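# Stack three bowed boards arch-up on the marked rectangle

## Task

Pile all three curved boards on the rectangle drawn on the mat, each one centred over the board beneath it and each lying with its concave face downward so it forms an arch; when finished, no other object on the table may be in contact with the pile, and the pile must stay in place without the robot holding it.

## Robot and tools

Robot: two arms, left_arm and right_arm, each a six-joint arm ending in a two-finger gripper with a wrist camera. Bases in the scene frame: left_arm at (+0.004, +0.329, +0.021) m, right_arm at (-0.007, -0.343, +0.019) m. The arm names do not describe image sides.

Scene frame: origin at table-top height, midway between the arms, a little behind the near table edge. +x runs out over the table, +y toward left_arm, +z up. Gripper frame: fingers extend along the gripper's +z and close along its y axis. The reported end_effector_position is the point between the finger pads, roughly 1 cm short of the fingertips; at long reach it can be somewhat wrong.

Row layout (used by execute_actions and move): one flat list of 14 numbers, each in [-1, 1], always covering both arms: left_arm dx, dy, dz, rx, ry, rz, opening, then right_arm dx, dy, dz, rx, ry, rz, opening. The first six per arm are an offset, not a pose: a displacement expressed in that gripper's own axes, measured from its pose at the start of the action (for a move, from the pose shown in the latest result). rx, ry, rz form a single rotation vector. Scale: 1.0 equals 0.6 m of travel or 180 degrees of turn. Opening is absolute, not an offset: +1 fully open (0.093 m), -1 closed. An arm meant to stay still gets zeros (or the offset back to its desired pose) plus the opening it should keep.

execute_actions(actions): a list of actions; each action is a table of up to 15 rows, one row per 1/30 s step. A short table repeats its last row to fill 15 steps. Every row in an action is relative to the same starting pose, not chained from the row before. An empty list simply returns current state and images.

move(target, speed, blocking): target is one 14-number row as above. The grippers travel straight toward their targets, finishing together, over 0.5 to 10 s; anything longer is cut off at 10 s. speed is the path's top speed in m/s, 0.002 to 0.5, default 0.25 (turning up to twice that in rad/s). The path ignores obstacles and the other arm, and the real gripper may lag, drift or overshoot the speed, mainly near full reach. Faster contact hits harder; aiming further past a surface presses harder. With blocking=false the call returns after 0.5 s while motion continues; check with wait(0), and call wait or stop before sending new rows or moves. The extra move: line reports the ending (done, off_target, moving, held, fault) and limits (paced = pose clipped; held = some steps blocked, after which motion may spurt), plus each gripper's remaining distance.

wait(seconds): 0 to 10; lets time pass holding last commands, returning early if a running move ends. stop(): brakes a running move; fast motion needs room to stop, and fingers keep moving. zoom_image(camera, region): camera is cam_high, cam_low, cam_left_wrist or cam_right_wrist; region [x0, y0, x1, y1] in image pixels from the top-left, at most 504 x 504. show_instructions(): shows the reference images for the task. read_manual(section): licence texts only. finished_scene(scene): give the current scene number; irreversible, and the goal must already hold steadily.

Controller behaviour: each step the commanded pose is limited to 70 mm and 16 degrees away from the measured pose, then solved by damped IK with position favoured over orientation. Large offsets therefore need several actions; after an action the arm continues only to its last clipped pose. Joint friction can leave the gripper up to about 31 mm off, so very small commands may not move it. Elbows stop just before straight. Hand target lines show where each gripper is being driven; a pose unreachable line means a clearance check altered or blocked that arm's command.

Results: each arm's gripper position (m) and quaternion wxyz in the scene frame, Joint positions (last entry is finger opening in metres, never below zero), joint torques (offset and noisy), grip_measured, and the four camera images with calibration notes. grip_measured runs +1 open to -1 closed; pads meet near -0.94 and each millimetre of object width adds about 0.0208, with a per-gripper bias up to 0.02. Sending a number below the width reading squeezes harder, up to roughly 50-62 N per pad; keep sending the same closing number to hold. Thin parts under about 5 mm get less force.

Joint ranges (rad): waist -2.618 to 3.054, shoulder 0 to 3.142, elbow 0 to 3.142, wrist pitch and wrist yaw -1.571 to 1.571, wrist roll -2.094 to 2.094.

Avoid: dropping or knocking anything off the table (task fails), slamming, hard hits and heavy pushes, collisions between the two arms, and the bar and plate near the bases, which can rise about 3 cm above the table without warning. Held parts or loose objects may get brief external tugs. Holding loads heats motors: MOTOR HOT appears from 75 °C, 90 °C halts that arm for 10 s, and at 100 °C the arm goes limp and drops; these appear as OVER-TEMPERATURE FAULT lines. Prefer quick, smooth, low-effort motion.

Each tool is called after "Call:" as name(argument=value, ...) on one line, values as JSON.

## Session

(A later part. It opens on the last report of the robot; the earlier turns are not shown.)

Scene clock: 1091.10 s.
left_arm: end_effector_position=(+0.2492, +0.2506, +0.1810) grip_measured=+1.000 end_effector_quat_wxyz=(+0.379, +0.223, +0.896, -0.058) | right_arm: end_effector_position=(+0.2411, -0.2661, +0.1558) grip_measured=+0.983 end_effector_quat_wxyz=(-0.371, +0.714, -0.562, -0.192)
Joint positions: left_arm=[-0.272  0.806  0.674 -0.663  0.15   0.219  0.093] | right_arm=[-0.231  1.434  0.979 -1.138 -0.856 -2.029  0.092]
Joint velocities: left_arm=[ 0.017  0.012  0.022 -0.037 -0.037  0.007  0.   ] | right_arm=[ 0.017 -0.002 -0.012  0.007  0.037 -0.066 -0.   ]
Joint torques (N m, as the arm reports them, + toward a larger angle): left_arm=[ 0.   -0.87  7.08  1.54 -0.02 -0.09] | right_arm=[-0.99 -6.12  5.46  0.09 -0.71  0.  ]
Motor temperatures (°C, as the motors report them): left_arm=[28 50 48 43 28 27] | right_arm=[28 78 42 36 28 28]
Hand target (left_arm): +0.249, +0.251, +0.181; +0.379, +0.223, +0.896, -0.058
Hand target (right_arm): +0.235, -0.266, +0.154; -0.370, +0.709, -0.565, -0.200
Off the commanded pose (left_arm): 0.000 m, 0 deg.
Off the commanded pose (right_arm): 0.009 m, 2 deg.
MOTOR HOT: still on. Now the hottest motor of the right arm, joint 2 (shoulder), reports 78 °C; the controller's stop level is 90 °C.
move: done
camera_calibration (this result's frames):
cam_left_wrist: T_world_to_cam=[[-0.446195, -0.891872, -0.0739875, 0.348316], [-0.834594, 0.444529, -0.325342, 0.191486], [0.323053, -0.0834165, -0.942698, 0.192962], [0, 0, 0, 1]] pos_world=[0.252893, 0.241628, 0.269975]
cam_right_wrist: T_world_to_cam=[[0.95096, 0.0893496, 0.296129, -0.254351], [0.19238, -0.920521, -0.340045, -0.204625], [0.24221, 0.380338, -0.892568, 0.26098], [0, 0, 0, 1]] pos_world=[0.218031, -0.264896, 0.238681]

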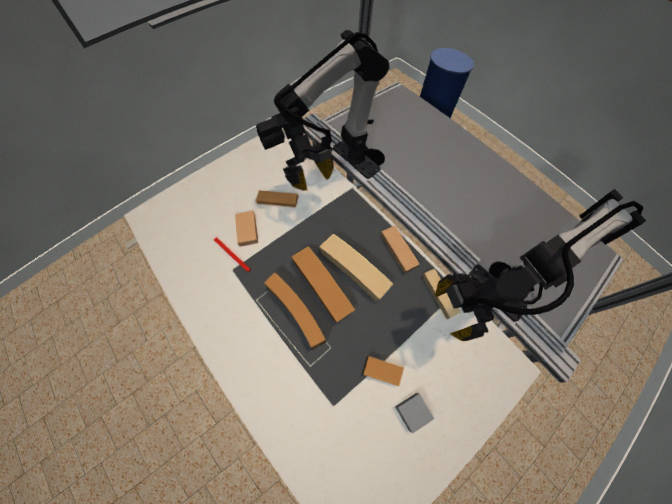

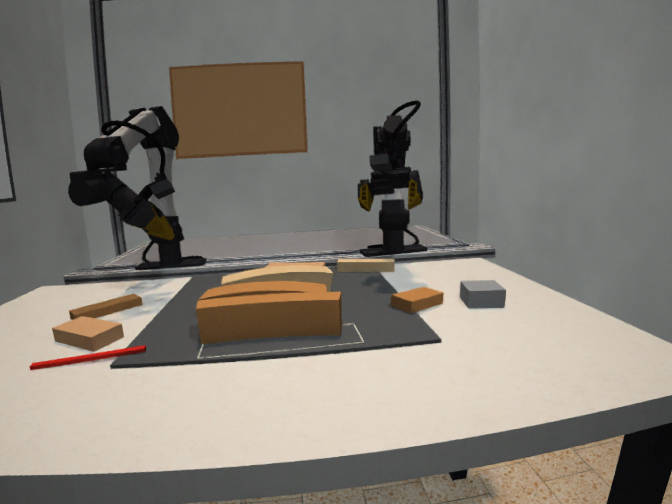

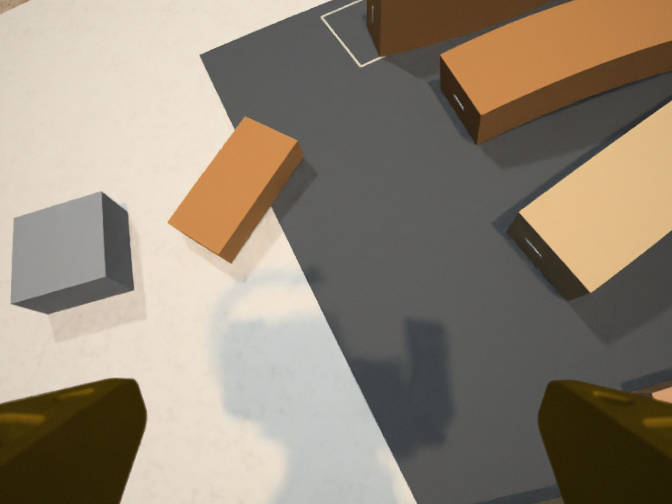

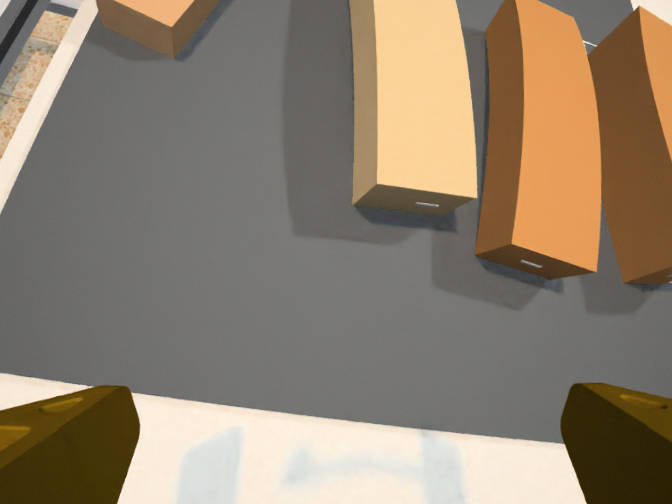

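Call:
execute_actions(actions=[])

Scene clock: 1099.77 s.
left_arm: end_effector_position=(+0.2492, +0.2506, +0.1810) grip_measured=+1.000 end_effector_quat_wxyz=(+0.379, +0.223, +0.896, -0.058) | right_arm: end_effector_position=(+0.2406, -0.2660, +0.1558) grip_measured=+0.983 end_effector_quat_wxyz=(-0.371, +0.715, -0.561, -0.192)
Joint positions: left_arm=[-0.272  0.806  0.674 -0.663  0.15   0.219  0.093] | right_arm=[-0.231  1.434  0.979 -1.14  -0.856 -2.033  0.092]
Joint velocities: left_arm=[-0.012  0.002  0.007 -0.037  0.066  0.007  0.   ] | right_arm=[-0.007  0.012 -0.007 -0.051 -0.11   0.081 -0.001]
Joint torques (N m, as the arm reports them, + toward a larger angle): left_arm=[-0.12 -1.02  7.15  1.55  0.   -0.1 ] | right_arm=[-1.02 -6.    5.46  0.09 -0.76 -0.06]
Motor temperatures (°C, as the motors report them): left_arm=[28 49 48 43 28 27] | right_arm=[28 72 42 35 28 28]
Hand target (left_arm): +0.249, +0.251, +0.181; +0.379, +0.223, +0.896, -0.058
Hand target (right_arm): +0.235, -0.266, +0.154; -0.370, +0.709, -0.565, -0.200
Off the commanded pose (left_arm): 0.000 m, 0 deg.
Off the commanded pose (right_arm): 0.009 m, 2 deg.
MOTOR HOT: cleared. Now the hottest motor of the right arm, joint 2 (shoulder), reports 72 °C.
camera_calibration (this result's frames):
cam_left_wrist: T_world_to_cam=[[-0.446195, -0.891872, -0.0739875, 0.348316], [-0.834594, 0.444529, -0.325342, 0.191486], [0.323053, -0.0834165, -0.942698, 0.192962], [0, 0, 0, 1]] pos_world=[0.252893, 0.241628, 0.269975]
cam_right_wrist: T_world_to_cam=[[0.950665, 0.0917195, 0.29635, -0.253239], [0.194757, -0.920033, -0.340015, -0.20488], [0.241466, 0.380956, -0.892506, 0.261403], [0, 0, 0, 1]] pos_world=[0.217528, -0.264853, 0.238689]

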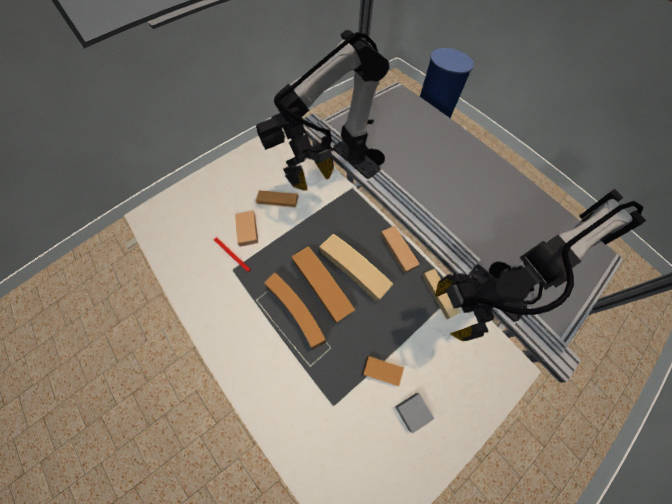

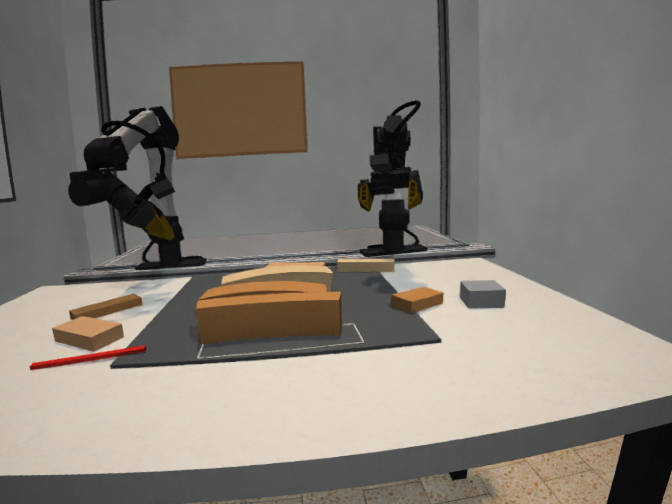

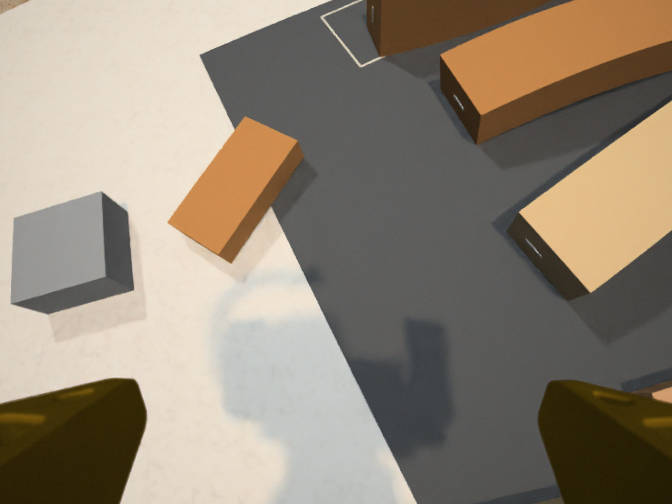

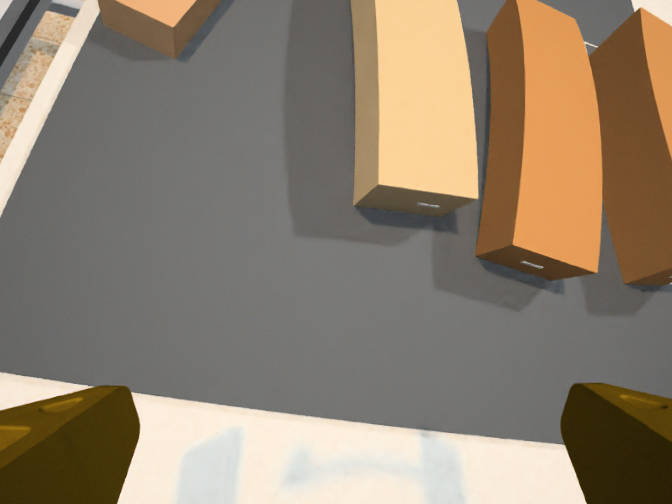

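Call:
move(target=[-0.212,-0.187,0.335,0.25,-0.023,0.25,1,0,0,0,0,0,0,1], speed=0.15)

Scene clock: 1115.83 s.
left_arm: end_effector_position=(+0.4088, +0.0564, +0.1206) grip_measured=+1.000 end_effector_quat_wxyz=(+0.291, +0.658, +0.650, -0.244) | right_arm: end_effector_position=(+0.2406, -0.2660, +0.1558) grip_measured=+0.983 end_effector_quat_wxyz=(-0.371, +0.715, -0.561, -0.192)
Joint positions: left_arm=[-0.435  2.083  1.617 -0.698  0.702  1.065  0.093] | right_arm=[-0.231  1.434  0.979 -1.14  -0.856 -2.033  0.092]
Joint velocities: left_arm=[-0.007 -0.012  0.007 -0.022 -0.007 -0.051  0.   ] | right_arm=[-0.017  0.027 -0.007  0.081 -0.037 -0.007  0.   ]
Joint torques (N m, as the arm reports them, + toward a larger angle): left_arm=[-0.67 -9.96  8.26  0.83  0.47 -0.02] | right_arm=[ 0.08 -5.43  6.67  0.19 -0.66 -0.01]
Motor temperatures (°C, as the motors report them): left_arm=[28 48 49 43 28 27] | right_arm=[28 64 41 34 28 28]
Hand target (left_arm): +0.408, +0.051, +0.126; +0.293, +0.663, +0.642, -0.249
Hand target (right_arm): +0.241, -0.266, +0.156; -0.371, +0.715, -0.561, -0.192
Off the commanded pose (left_arm): 0.006 m, 1 deg.
Off the commanded pose (right_arm): 0.000 m, 0 deg.
move: done
camera_calibration (this result's frames):
cam_left_wrist: T_world_to_cam=[[-0.997147, -0.0116417, -0.0745809, 0.417445], [0.0127035, 0.948062, -0.317833, 0.0156847], [0.0744074, -0.317874, -0.945209, 0.183411], [0, 0, 0, 1]] pos_world=[0.402408, 0.0482913, 0.20948]
cam_right_wrist: T_world_to_cam=[[0.950665, 0.0917195, 0.29635, -0.253239], [0.194757, -0.920033, -0.340015, -0.20488], [0.241466, 0.380956, -0.892506, 0.261403], [0, 0, 0, 1]] pos_world=[0.217528, -0.264853, 0.238689]

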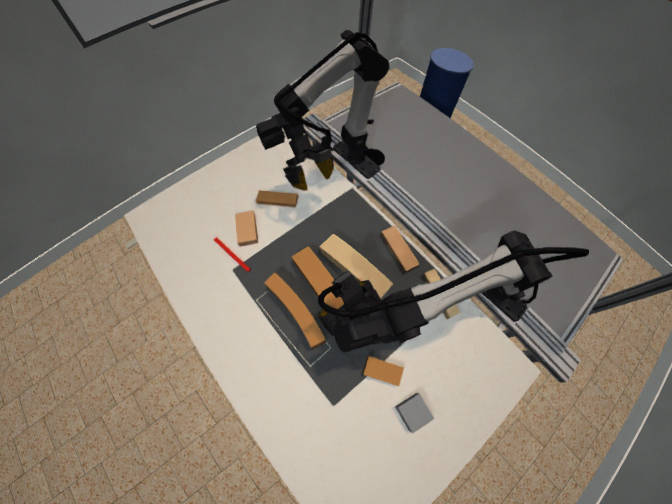

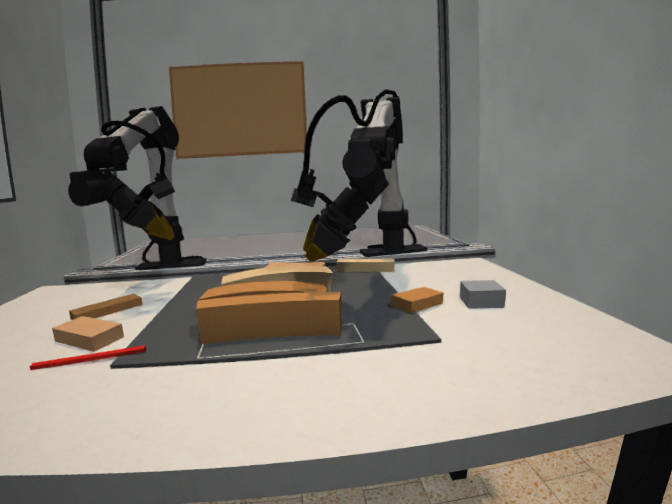

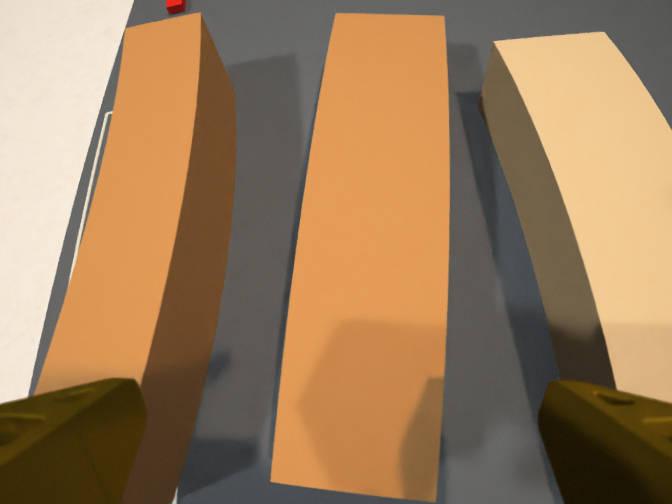

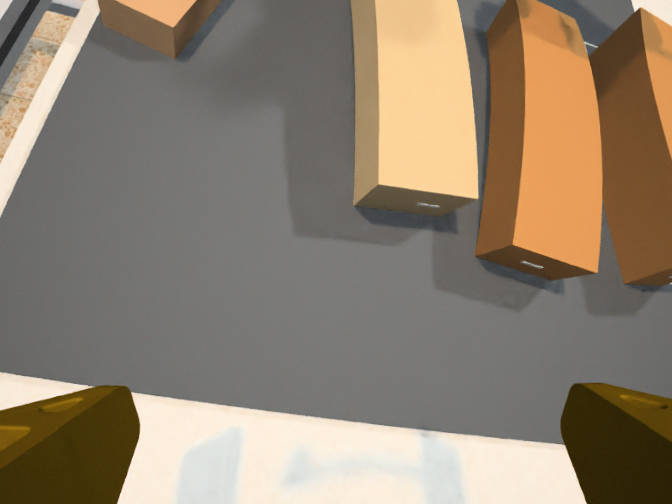

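Call:
move(target=[0.036,-0.022,0.146,0,0,0,0.75,0,0,0,0,0,0,1], speed=0.06)

Scene clock: 1120.97 s.
left_arm: end_effector_position=(+0.4032, +0.0125, +0.0485) grip_measured=+0.752 end_effector_quat_wxyz=(+0.290, +0.658, +0.650, -0.246) | right_arm: end_effector_position=(+0.2406, -0.2660, +0.1558) grip_measured=+0.983 end_effector_quat_wxyz=(-0.371, +0.715, -0.561, -0.192)
Joint positions: left_arm=[-0.535  2.21   1.508 -0.391  0.662  0.948  0.081] | right_arm=[-0.231  1.434  0.979 -1.14  -0.856 -2.033  0.092]
Joint velocities: left_arm=[ 0.007  0.007  0.002 -0.081 -0.037  0.022  0.001] | right_arm=[-0.012 -0.007  0.007 -0.037 -0.095  0.007  0.001]
Joint torques (N m, as the arm reports them, + toward a larger angle): left_arm=[ -0.75 -10.7    5.12   1.2    0.28  -0.18] | right_arm=[-0.27 -5.5   6.61  0.25 -0.64  0.01]
Motor temperatures (°C, as the motors report them): left_arm=[28 50 49 42 29 27] | right_arm=[28 62 41 34 28 28]
Hand target (left_arm): +0.401, +0.010, +0.043; +0.290, +0.658, +0.650, -0.244
Hand target (right_arm): +0.241, -0.266, +0.156; -0.371, +0.715, -0.561, -0.192
Off the commanded pose (left_arm): 0.007 m, 0 deg.
Off the commanded pose (right_arm): 0.000 m, 0 deg.
move: done
camera_calibration (this result's frames):
cam_left_wrist: T_world_to_cam=[[-0.997363, -0.0111795, -0.0717084, 0.405991], [0.0123354, 0.947574, -0.319297, 0.0346713], [0.0715186, -0.319339, -0.944938, 0.102879], [0, 0, 0, 1]] pos_world=[0.397134, 0.00453845, 0.137397]
cam_right_wrist: T_world_to_cam=[[0.950665, 0.0917195, 0.29635, -0.253239], [0.194757, -0.920033, -0.340015, -0.20488], [0.241466, 0.380956, -0.892506, 0.261403], [0, 0, 0, 1]] pos_world=[0.217528, -0.264853, 0.238689]

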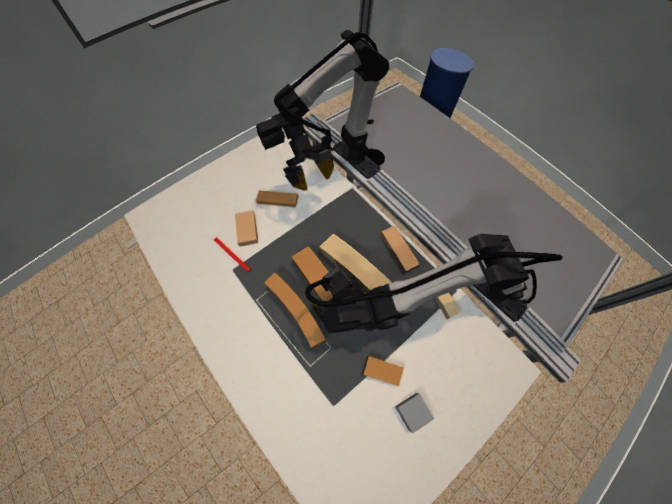

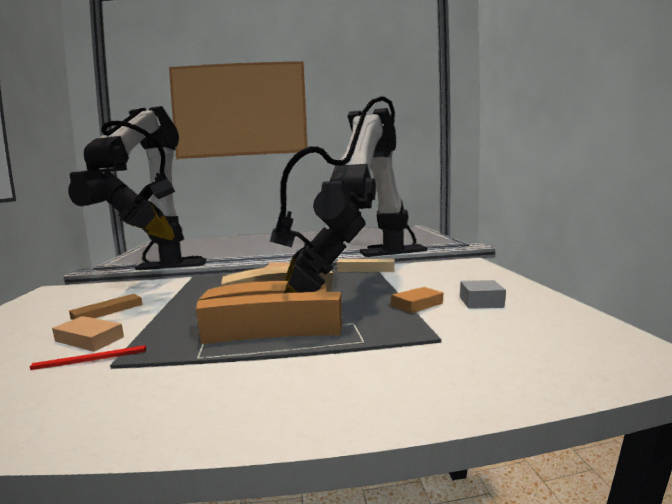

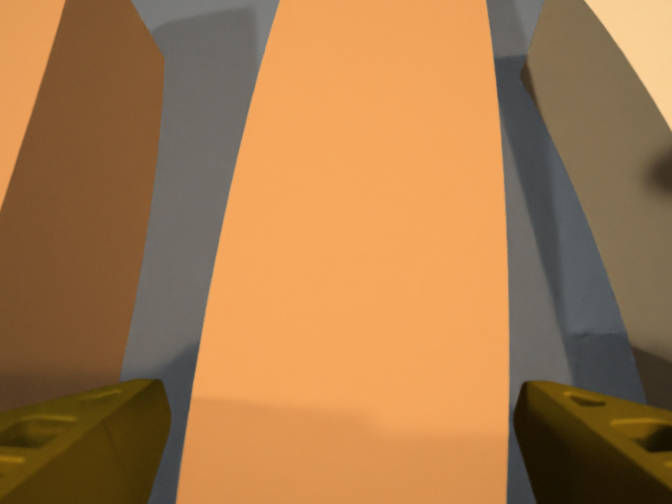

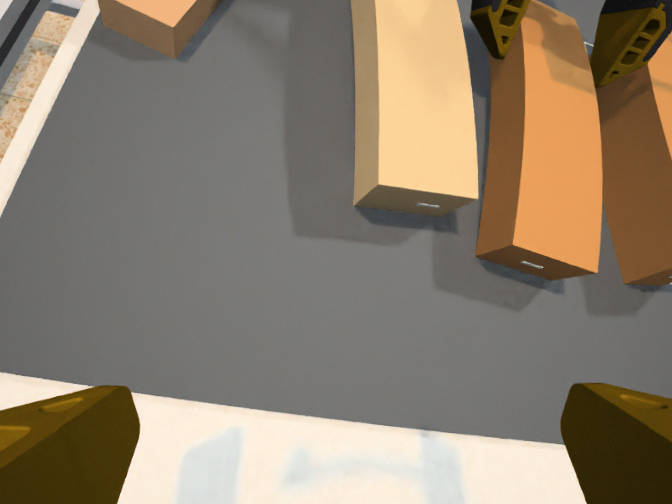

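Deeper along fingers by ~2.5 cm, then close.

Call:
move(target=[0.01,0,0.05,0,0,0,0.75,0,0,0,0,0,0,1], speed=0.04)

Call:
move(target=[0,0,0,0,0,0,-0.1,0,0,0,0,0,0,1])

Scene clock: 1124.03 s.
left_arm: end_effector_position=(+0.4004, +0.0032, +0.0236) grip_measured=+0.752 end_effector_quat_wxyz=(+0.279, +0.654, +0.656, -0.252) | right_arm: end_effector_position=(+0.2406, -0.2660, +0.1558) grip_measured=+0.983 end_effector_quat_wxyz=(-0.371, +0.715, -0.561, -0.192)
Joint positions: left_arm=[-0.557  2.27   1.508 -0.339  0.656  0.917  0.081] | right_arm=[-0.231  1.434  0.979 -1.14  -0.856 -2.033  0.092]
Joint velocities: left_arm=[-0.002 -0.017 -0.007 -0.037 -0.051 -0.037 -0.   ] | right_arm=[-0.012  0.007 -0.007 -0.022 -0.007 -0.007  0.001]
Joint torques (N m, as the arm reports them, + toward a larger angle): left_arm=[ -0.89 -10.39   6.86   1.24   0.16  -0.14] | right_arm=[-0.2  -5.46  6.63  0.22 -0.63  0.02]
Motor temperatures (°C, as the motors report them): left_arm=[28 52 48 42 29 27] | right_arm=[28 61 41 34 28 28]
Hand target (left_arm): +0.405, -0.004, +0.023; +0.290, +0.658, +0.650, -0.246
Hand target (right_arm): +0.241, -0.266, +0.156; -0.371, +0.715, -0.561, -0.192
Off the commanded pose (left_arm): 0.009 m, 2 deg.
Off the commanded pose (right_arm): 0.000 m, 0 deg.
move: done
camera_calibration (this result's frames):
cam_left_wrist: T_world_to_cam=[[-0.998908, -0.0141911, -0.0445043, 0.4013], [0.00043226, 0.949887, -0.312592, 0.0401452], [0.0467101, -0.31227, -0.948844, 0.08656], [0, 0, 0, 1]] pos_world=[0.396801, -0.00540842, 0.112541]
cam_right_wrist: T_world_to_cam=[[0.950665, 0.0917195, 0.29635, -0.253239], [0.194757, -0.920033, -0.340015, -0.20488], [0.241466, 0.380956, -0.892506, 0.261403], [0, 0, 0, 1]] pos_world=[0.217528, -0.264853, 0.238689]

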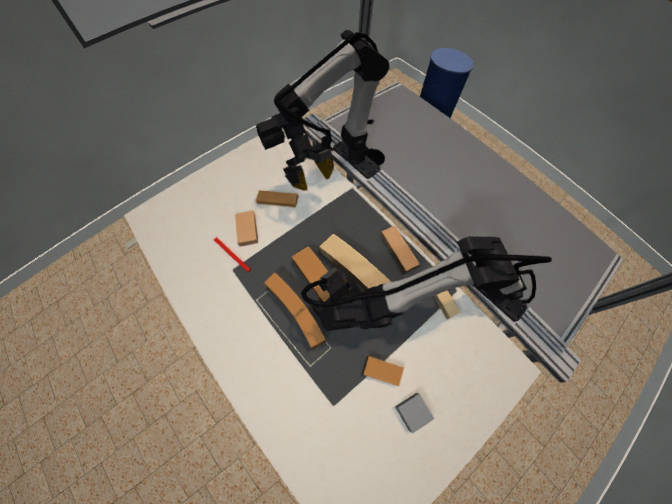

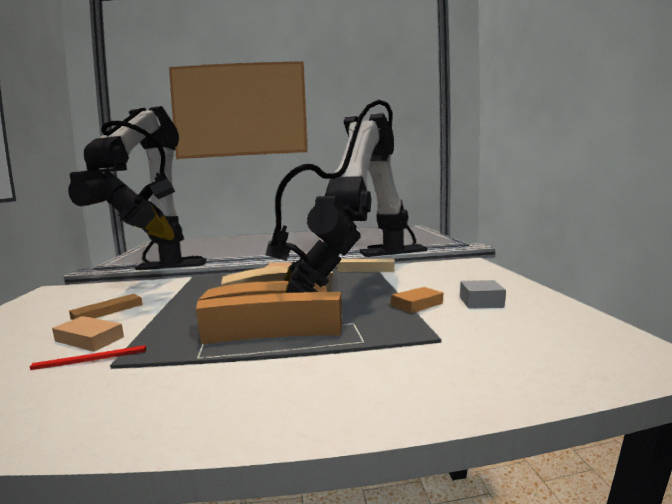

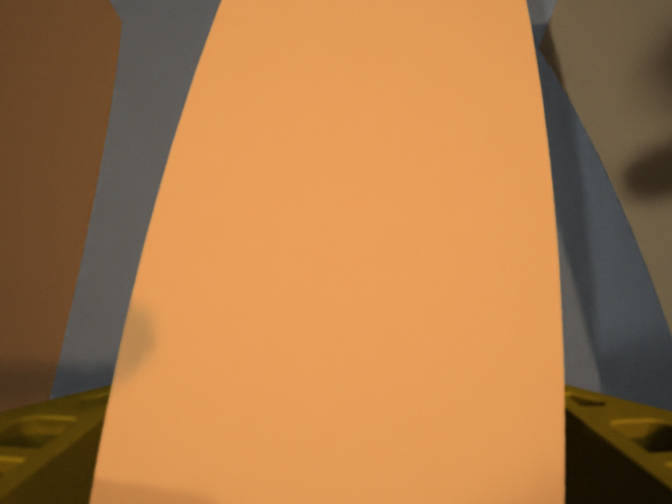

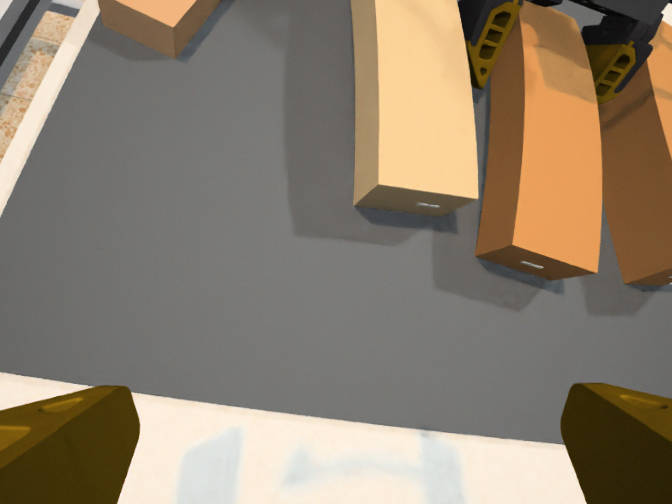

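Scene clock: 1124.53 s.
left_arm: end_effector_position=(+0.4026, +0.0032, +0.0237) grip_measured=+0.248 end_effector_quat_wxyz=(+0.283, +0.654, +0.657, -0.248) | right_arm: end_effector_position=(+0.2406, -0.2660, +0.1558) grip_measured=+0.983 end_effector_quat_wxyz=(-0.371, +0.715, -0.561, -0.192)
Joint positions: left_arm=[-0.557  2.27   1.508 -0.331  0.649  0.914  0.057] | right_arm=[-0.231  1.434  0.979 -1.14  -0.856 -2.033  0.092]
Joint velocities: left_arm=[ 0.002  0.002 -0.002  0.007 -0.051  0.022  0.   ] | right_arm=[-0.007 -0.007  0.007 -0.037 -0.081 -0.037 -0.   ]
Joint torques (N m, as the arm reports them, + toward a larger angle): left_arm=[  0.05 -11.36   5.76   0.99   0.36  -0.06] | right_arm=[-0.13 -5.61  6.52  0.2  -0.65  0.03]
Motor temperatures (°C, as the motors report them): left_arm=[28 52 48 42 29 27] | right_arm=[28 61 41 34 28 28]
Hand target (left_arm): +0.400, +0.003, +0.024; +0.279, +0.654, +0.656, -0.252
Hand target (right_arm): +0.241, -0.266, +0.156; -0.371, +0.715, -0.561, -0.192
Off the commanded pose (left_arm): 0.002 m, 1 deg.
Off the commanded pose (right_arm): 0.000 m, 0 deg.
move: done
camera_calibration (this result's frames):
cam_left_wrist: T_world_to_cam=[[-0.998385, -0.0191865, -0.0534764, 0.403509], [-0.00159487, 0.950345, -0.311194, 0.0410405], [0.0567918, -0.310606, -0.948841, 0.0825511], [0, 0, 0, 1]] pos_world=[0.398234, -0.00561985, 0.112678]
cam_right_wrist: T_world_to_cam=[[0.950665, 0.0917195, 0.29635, -0.253239], [0.194757, -0.920033, -0.340015, -0.20488], [0.241466, 0.380956, -0.892506, 0.261403], [0, 0, 0, 1]] pos_world=[0.217528, -0.264853, 0.238689]

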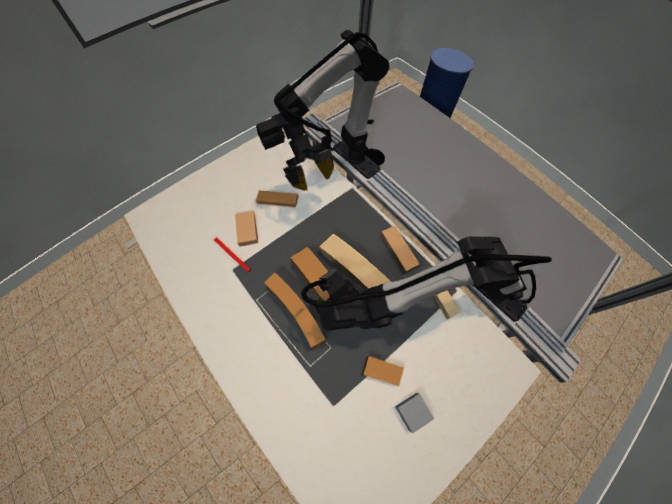

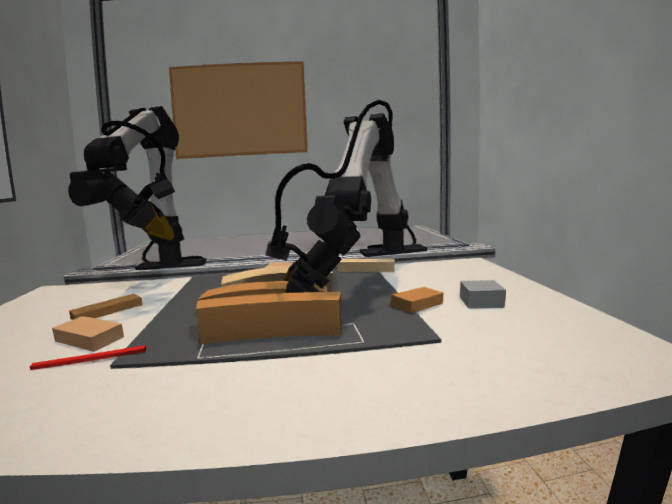

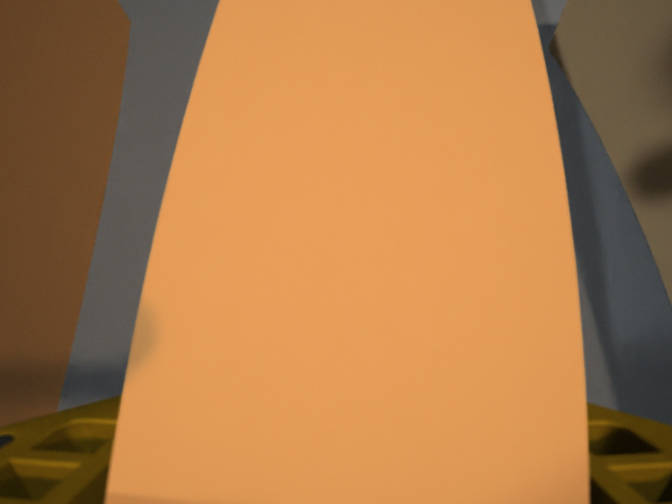

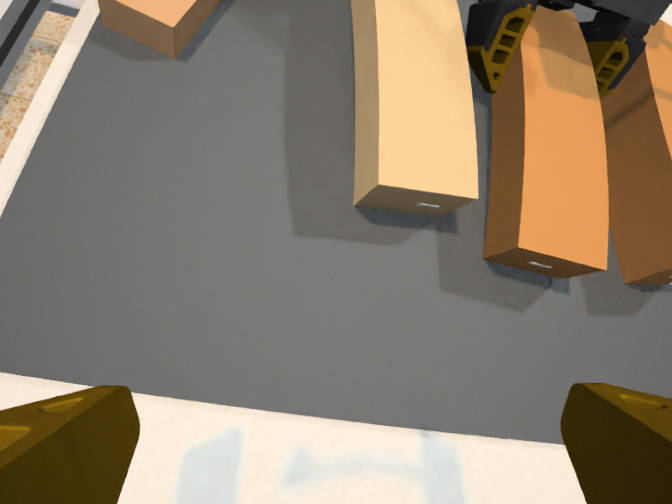

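Call:
move(target=[-0.085,0.008,-0.086,0,0,0,-0.1,0,0,0,0,0,0,1], speed=0.05)

Scene clock: 1127.90 s.
left_arm: end_effector_position=(+0.3901, +0.0154, +0.0575) grip_measured=+0.249 end_effector_quat_wxyz=(+0.231, +0.649, +0.683, -0.243) | right_arm: end_effector_position=(+0.2406, -0.2660, +0.1558) grip_measured=+0.983 end_effector_quat_wxyz=(-0.371, +0.715, -0.561, -0.192)
Joint positions: left_arm=[-0.557  2.201  1.594 -0.595  0.609  0.915  0.057] | right_arm=[-0.231  1.434  0.979 -1.14  -0.856 -2.033  0.092]
Joint velocities: left_arm=[ 0.002  0.002 -0.007 -0.081 -0.037 -0.051 -0.001] | right_arm=[ 0.002 -0.012 -0.007  0.081  0.081 -0.007 -0.   ]
Joint torques (N m, as the arm reports them, + toward a larger angle): left_arm=[  0.32 -14.15   9.1    1.14   0.75  -0.05] | right_arm=[-0.22 -5.47  6.61  0.19 -0.61  0.  ]
Motor temperatures (°C, as the motors report them): left_arm=[28 54 48 41 29 27] | right_arm=[28 60 41 34 28 28]
Hand target (left_arm): +0.403, +0.004, +0.096; +0.282, +0.655, +0.656, -0.247
Hand target (right_arm): +0.241, -0.266, +0.156; -0.371, +0.715, -0.561, -0.192
Off the commanded pose (left_arm): 0.043 m, 7 deg.
Off the commanded pose (right_arm): 0.000 m, 0 deg.
move: off_target (left_arm)
camera_calibration (this result's frames):
cam_left_wrist: T_world_to_cam=[[-0.999115, -0.03549, 0.022576, 0.389205], [-0.0397336, 0.972441, -0.229739, 0.049804], [-0.0138004, -0.230432, -0.972991, 0.146744], [0, 0, 0, 1]] pos_world=[0.392864, -0.000804001, 0.145436]
cam_right_wrist: T_world_to_cam=[[0.950665, 0.0917195, 0.29635, -0.253239], [0.194757, -0.920033, -0.340015, -0.20488], [0.241466, 0.380956, -0.892506, 0.261403], [0, 0, 0, 1]] pos_world=[0.217528, -0.264853, 0.238689]

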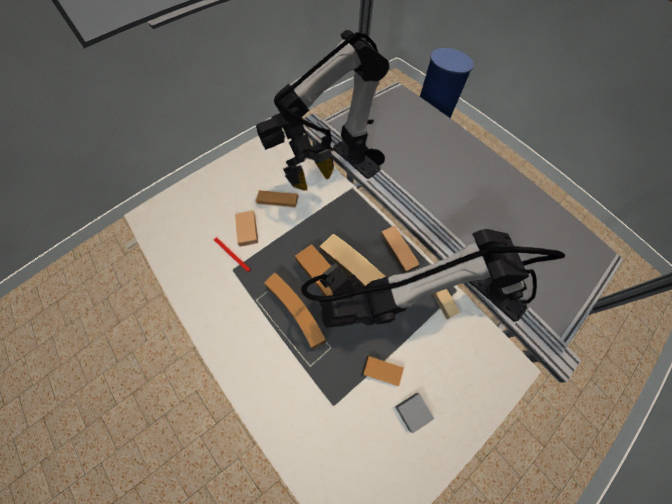

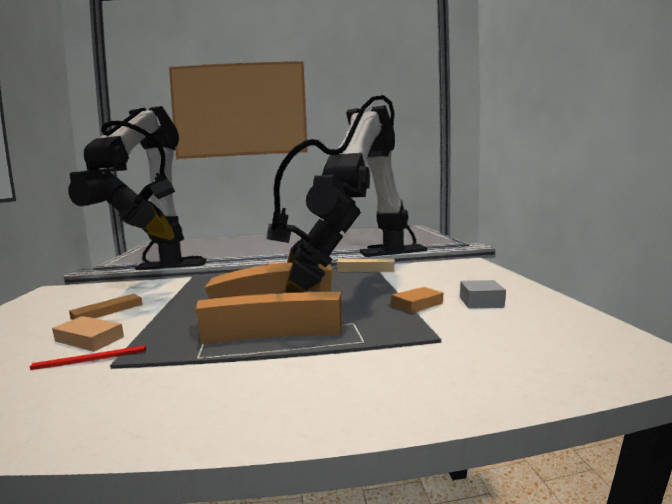

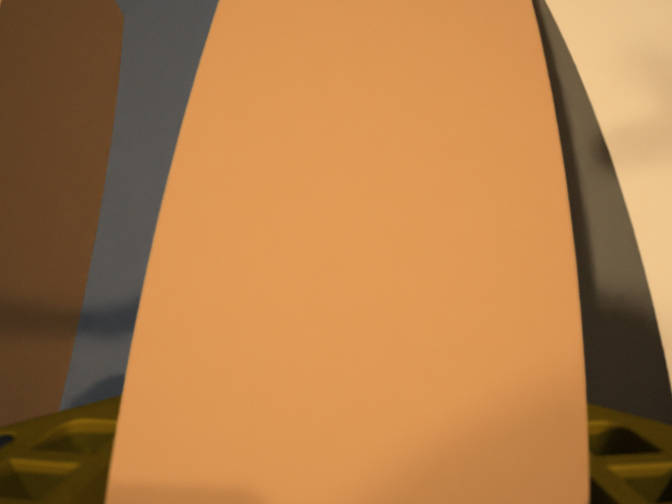

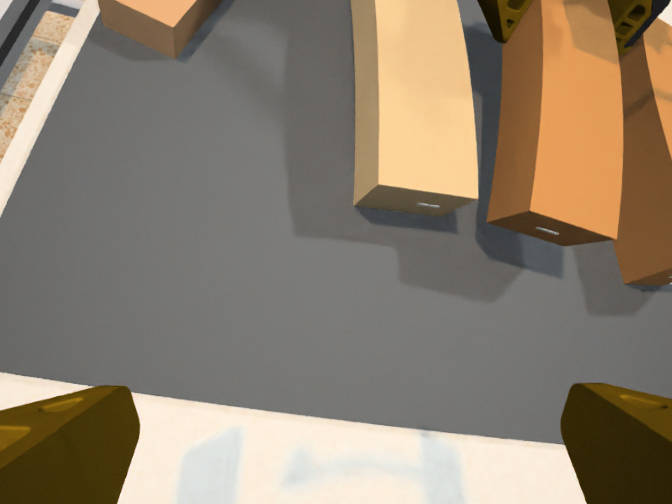

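Call:
move(target=[-0.1,0.0,-0.1,0,-0.07,0,-0.1,0,0,0,0,0,0,1], speed=0.06)

Scene clock: 1133.73 s.
left_arm: end_effector_position=(+0.3835, +0.0136, +0.1054) grip_measured=+0.249 end_effector_quat_wxyz=(+0.255, +0.620, +0.679, -0.298) | right_arm: end_effector_position=(+0.2406, -0.2660, +0.1558) grip_measured=+0.983 end_effector_quat_wxyz=(-0.371, +0.715, -0.561, -0.192)
Joint positions: left_arm=[-0.531  2.117  1.594 -0.632  0.731  0.856  0.057] | right_arm=[-0.231  1.434  0.979 -1.14  -0.856 -2.033  0.092]
Joint velocities: left_arm=[-0.012  0.002  0.007  0.051 -0.022  0.007  0.   ] | right_arm=[ 0.007 -0.012 -0.007 -0.037 -0.051  0.007  0.001]
Joint torques (N m, as the arm reports them, + toward a larger angle): left_arm=[  1.06 -13.85   7.5    1.23   1.01  -0.12] | right_arm=[ 0.05 -5.63  6.75  0.23 -0.7   0.  ]
Motor temperatures (°C, as the motors report them): left_arm=[28 59 49 41 29 27] | right_arm=[28 58 41 34 28 28]
Hand target (left_arm): +0.392, +0.008, +0.141; +0.303, +0.620, +0.653, -0.312
Hand target (right_arm): +0.241, -0.266, +0.156; -0.371, +0.715, -0.561, -0.192
Off the commanded pose (left_arm): 0.038 m, 7 deg.
Off the commanded pose (right_arm): 0.000 m, 0 deg.
move: off_target (left_arm)
camera_calibration (this result's frames):
cam_left_wrist: T_world_to_cam=[[-0.995629, -0.050847, 0.0783431, 0.374475], [-0.0747833, 0.936514, -0.342563, 0.088069], [-0.0559511, -0.346924, -0.936223, 0.206746], [0, 0, 0, 1]] pos_world=[0.390992, 0.0082881, 0.194391]
cam_right_wrist: T_world_to_cam=[[0.950665, 0.0917195, 0.29635, -0.253239], [0.194757, -0.920033, -0.340015, -0.20488], [0.241466, 0.380956, -0.892506, 0.261403], [0, 0, 0, 1]] pos_world=[0.217528, -0.264853, 0.238689]

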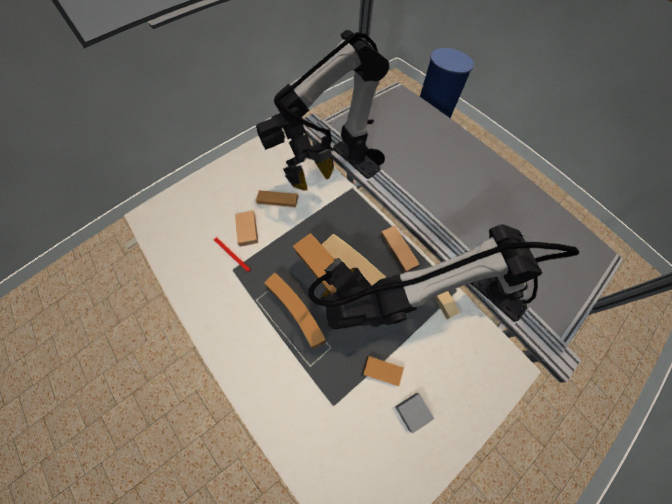

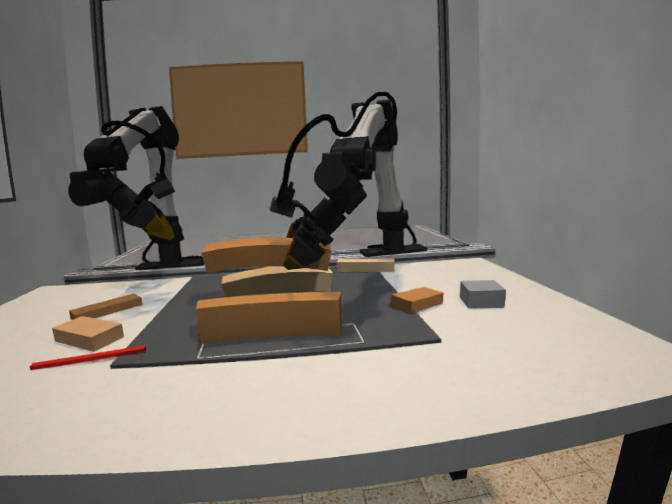

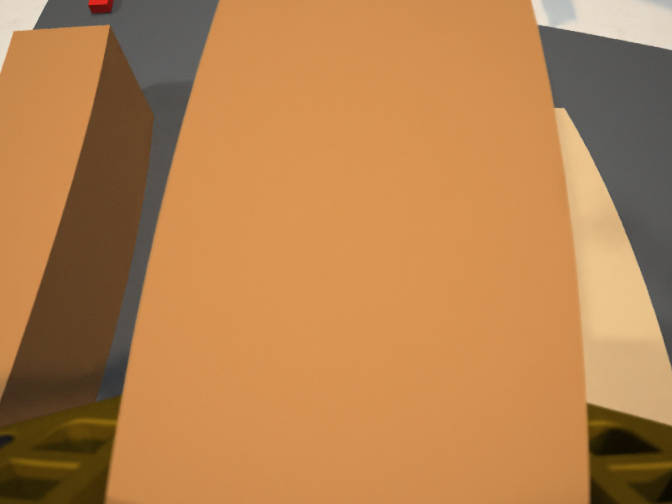

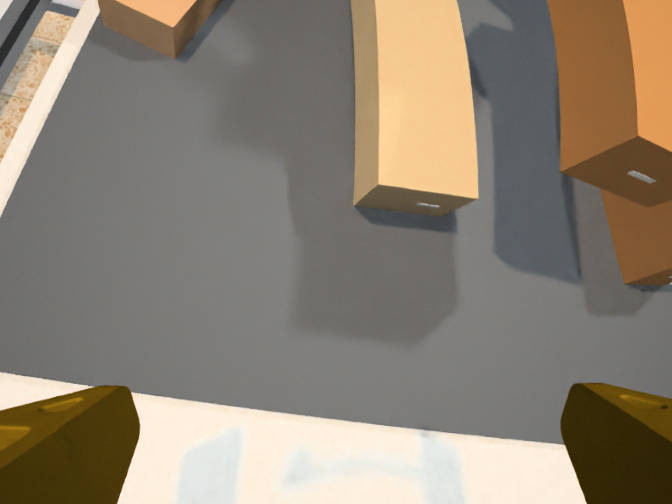

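Call:
move(target=[0.013,-0.167,-0.04,-0.031,0,0.032,-0.1,0,0,0,0,0,0,1], speed=0.07)

Scene clock: 1138.97 s.
left_arm: end_effector_position=(+0.2746, +0.0469, +0.1006) grip_measured=+0.249 end_effector_quat_wxyz=(+0.245, +0.637, +0.689, -0.244) | right_arm: end_effector_position=(+0.2406, -0.2660, +0.1558) grip_measured=+0.983 end_effector_quat_wxyz=(-0.371, +0.715, -0.561, -0.192)
Joint positions: left_arm=[-0.636  1.694  1.043 -0.46   0.576  0.787  0.057] | right_arm=[-0.231  1.434  0.979 -1.14  -0.856 -2.033  0.092]
Joint velocities: left_arm=[-0.012 -0.027 -0.017  0.11  -0.022 -0.022 -0.   ] | right_arm=[ 0.002 -0.012 -0.012 -0.066 -0.022 -0.007 -0.001]
Joint torques (N m, as the arm reports them, + toward a larger angle): left_arm=[-0.7  -9.88  6.23  1.66  0.71 -0.15] | right_arm=[-0.15 -5.51  6.49  0.23 -0.62  0.08]
Motor temperatures (°C, as the motors report them): left_arm=[28 62 49 41 29 27] | right_arm=[28 57 41 33 28 28]
Hand target (left_arm): +0.282, +0.033, +0.125; +0.298, +0.642, +0.661, -0.251
Hand target (right_arm): +0.241, -0.266, +0.156; -0.371, +0.715, -0.561, -0.192
Off the commanded pose (left_arm): 0.031 m, 7 deg.
Off the commanded pose (right_arm): 0.000 m, 0 deg.
move: off_target (left_arm)
camera_calibration (this result's frames):
cam_left_wrist: T_world_to_cam=[[-0.997766, -0.0653506, 0.0138677, 0.27588], [-0.0667388, 0.965762, -0.250699, 0.0342572], [0.00299043, -0.251064, -0.967966, 0.190198], [0, 0, 0, 1]] pos_world=[0.276981, 0.0326966, 0.188868]
cam_right_wrist: T_world_to_cam=[[0.950665, 0.0917195, 0.29635, -0.253239], [0.194757, -0.920033, -0.340015, -0.20488], [0.241466, 0.380956, -0.892506, 0.261403], [0, 0, 0, 1]] pos_world=[0.217528, -0.264853, 0.238689]

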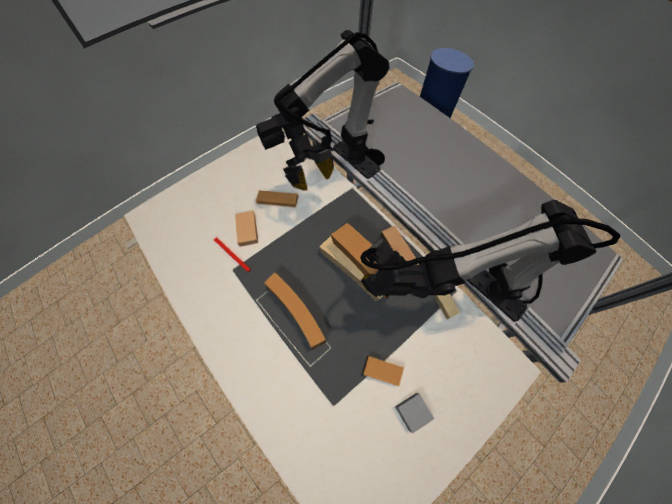

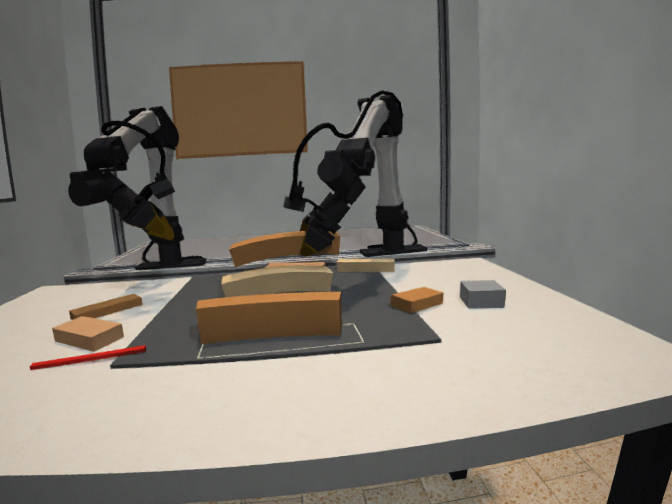

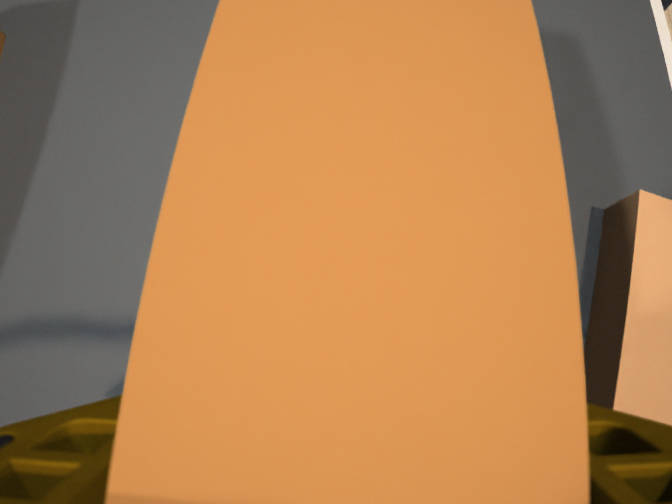

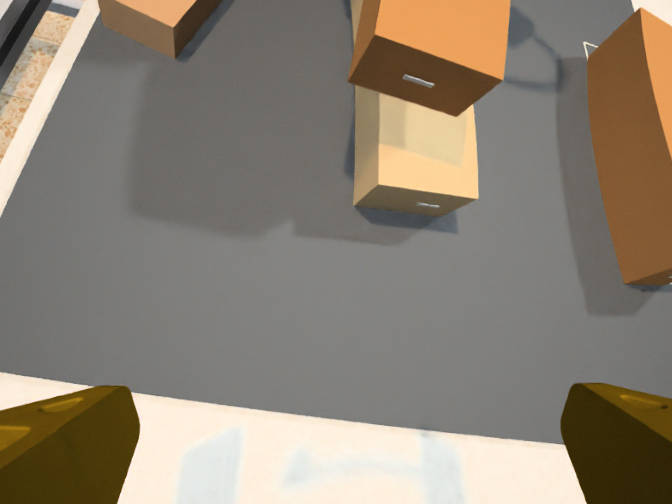

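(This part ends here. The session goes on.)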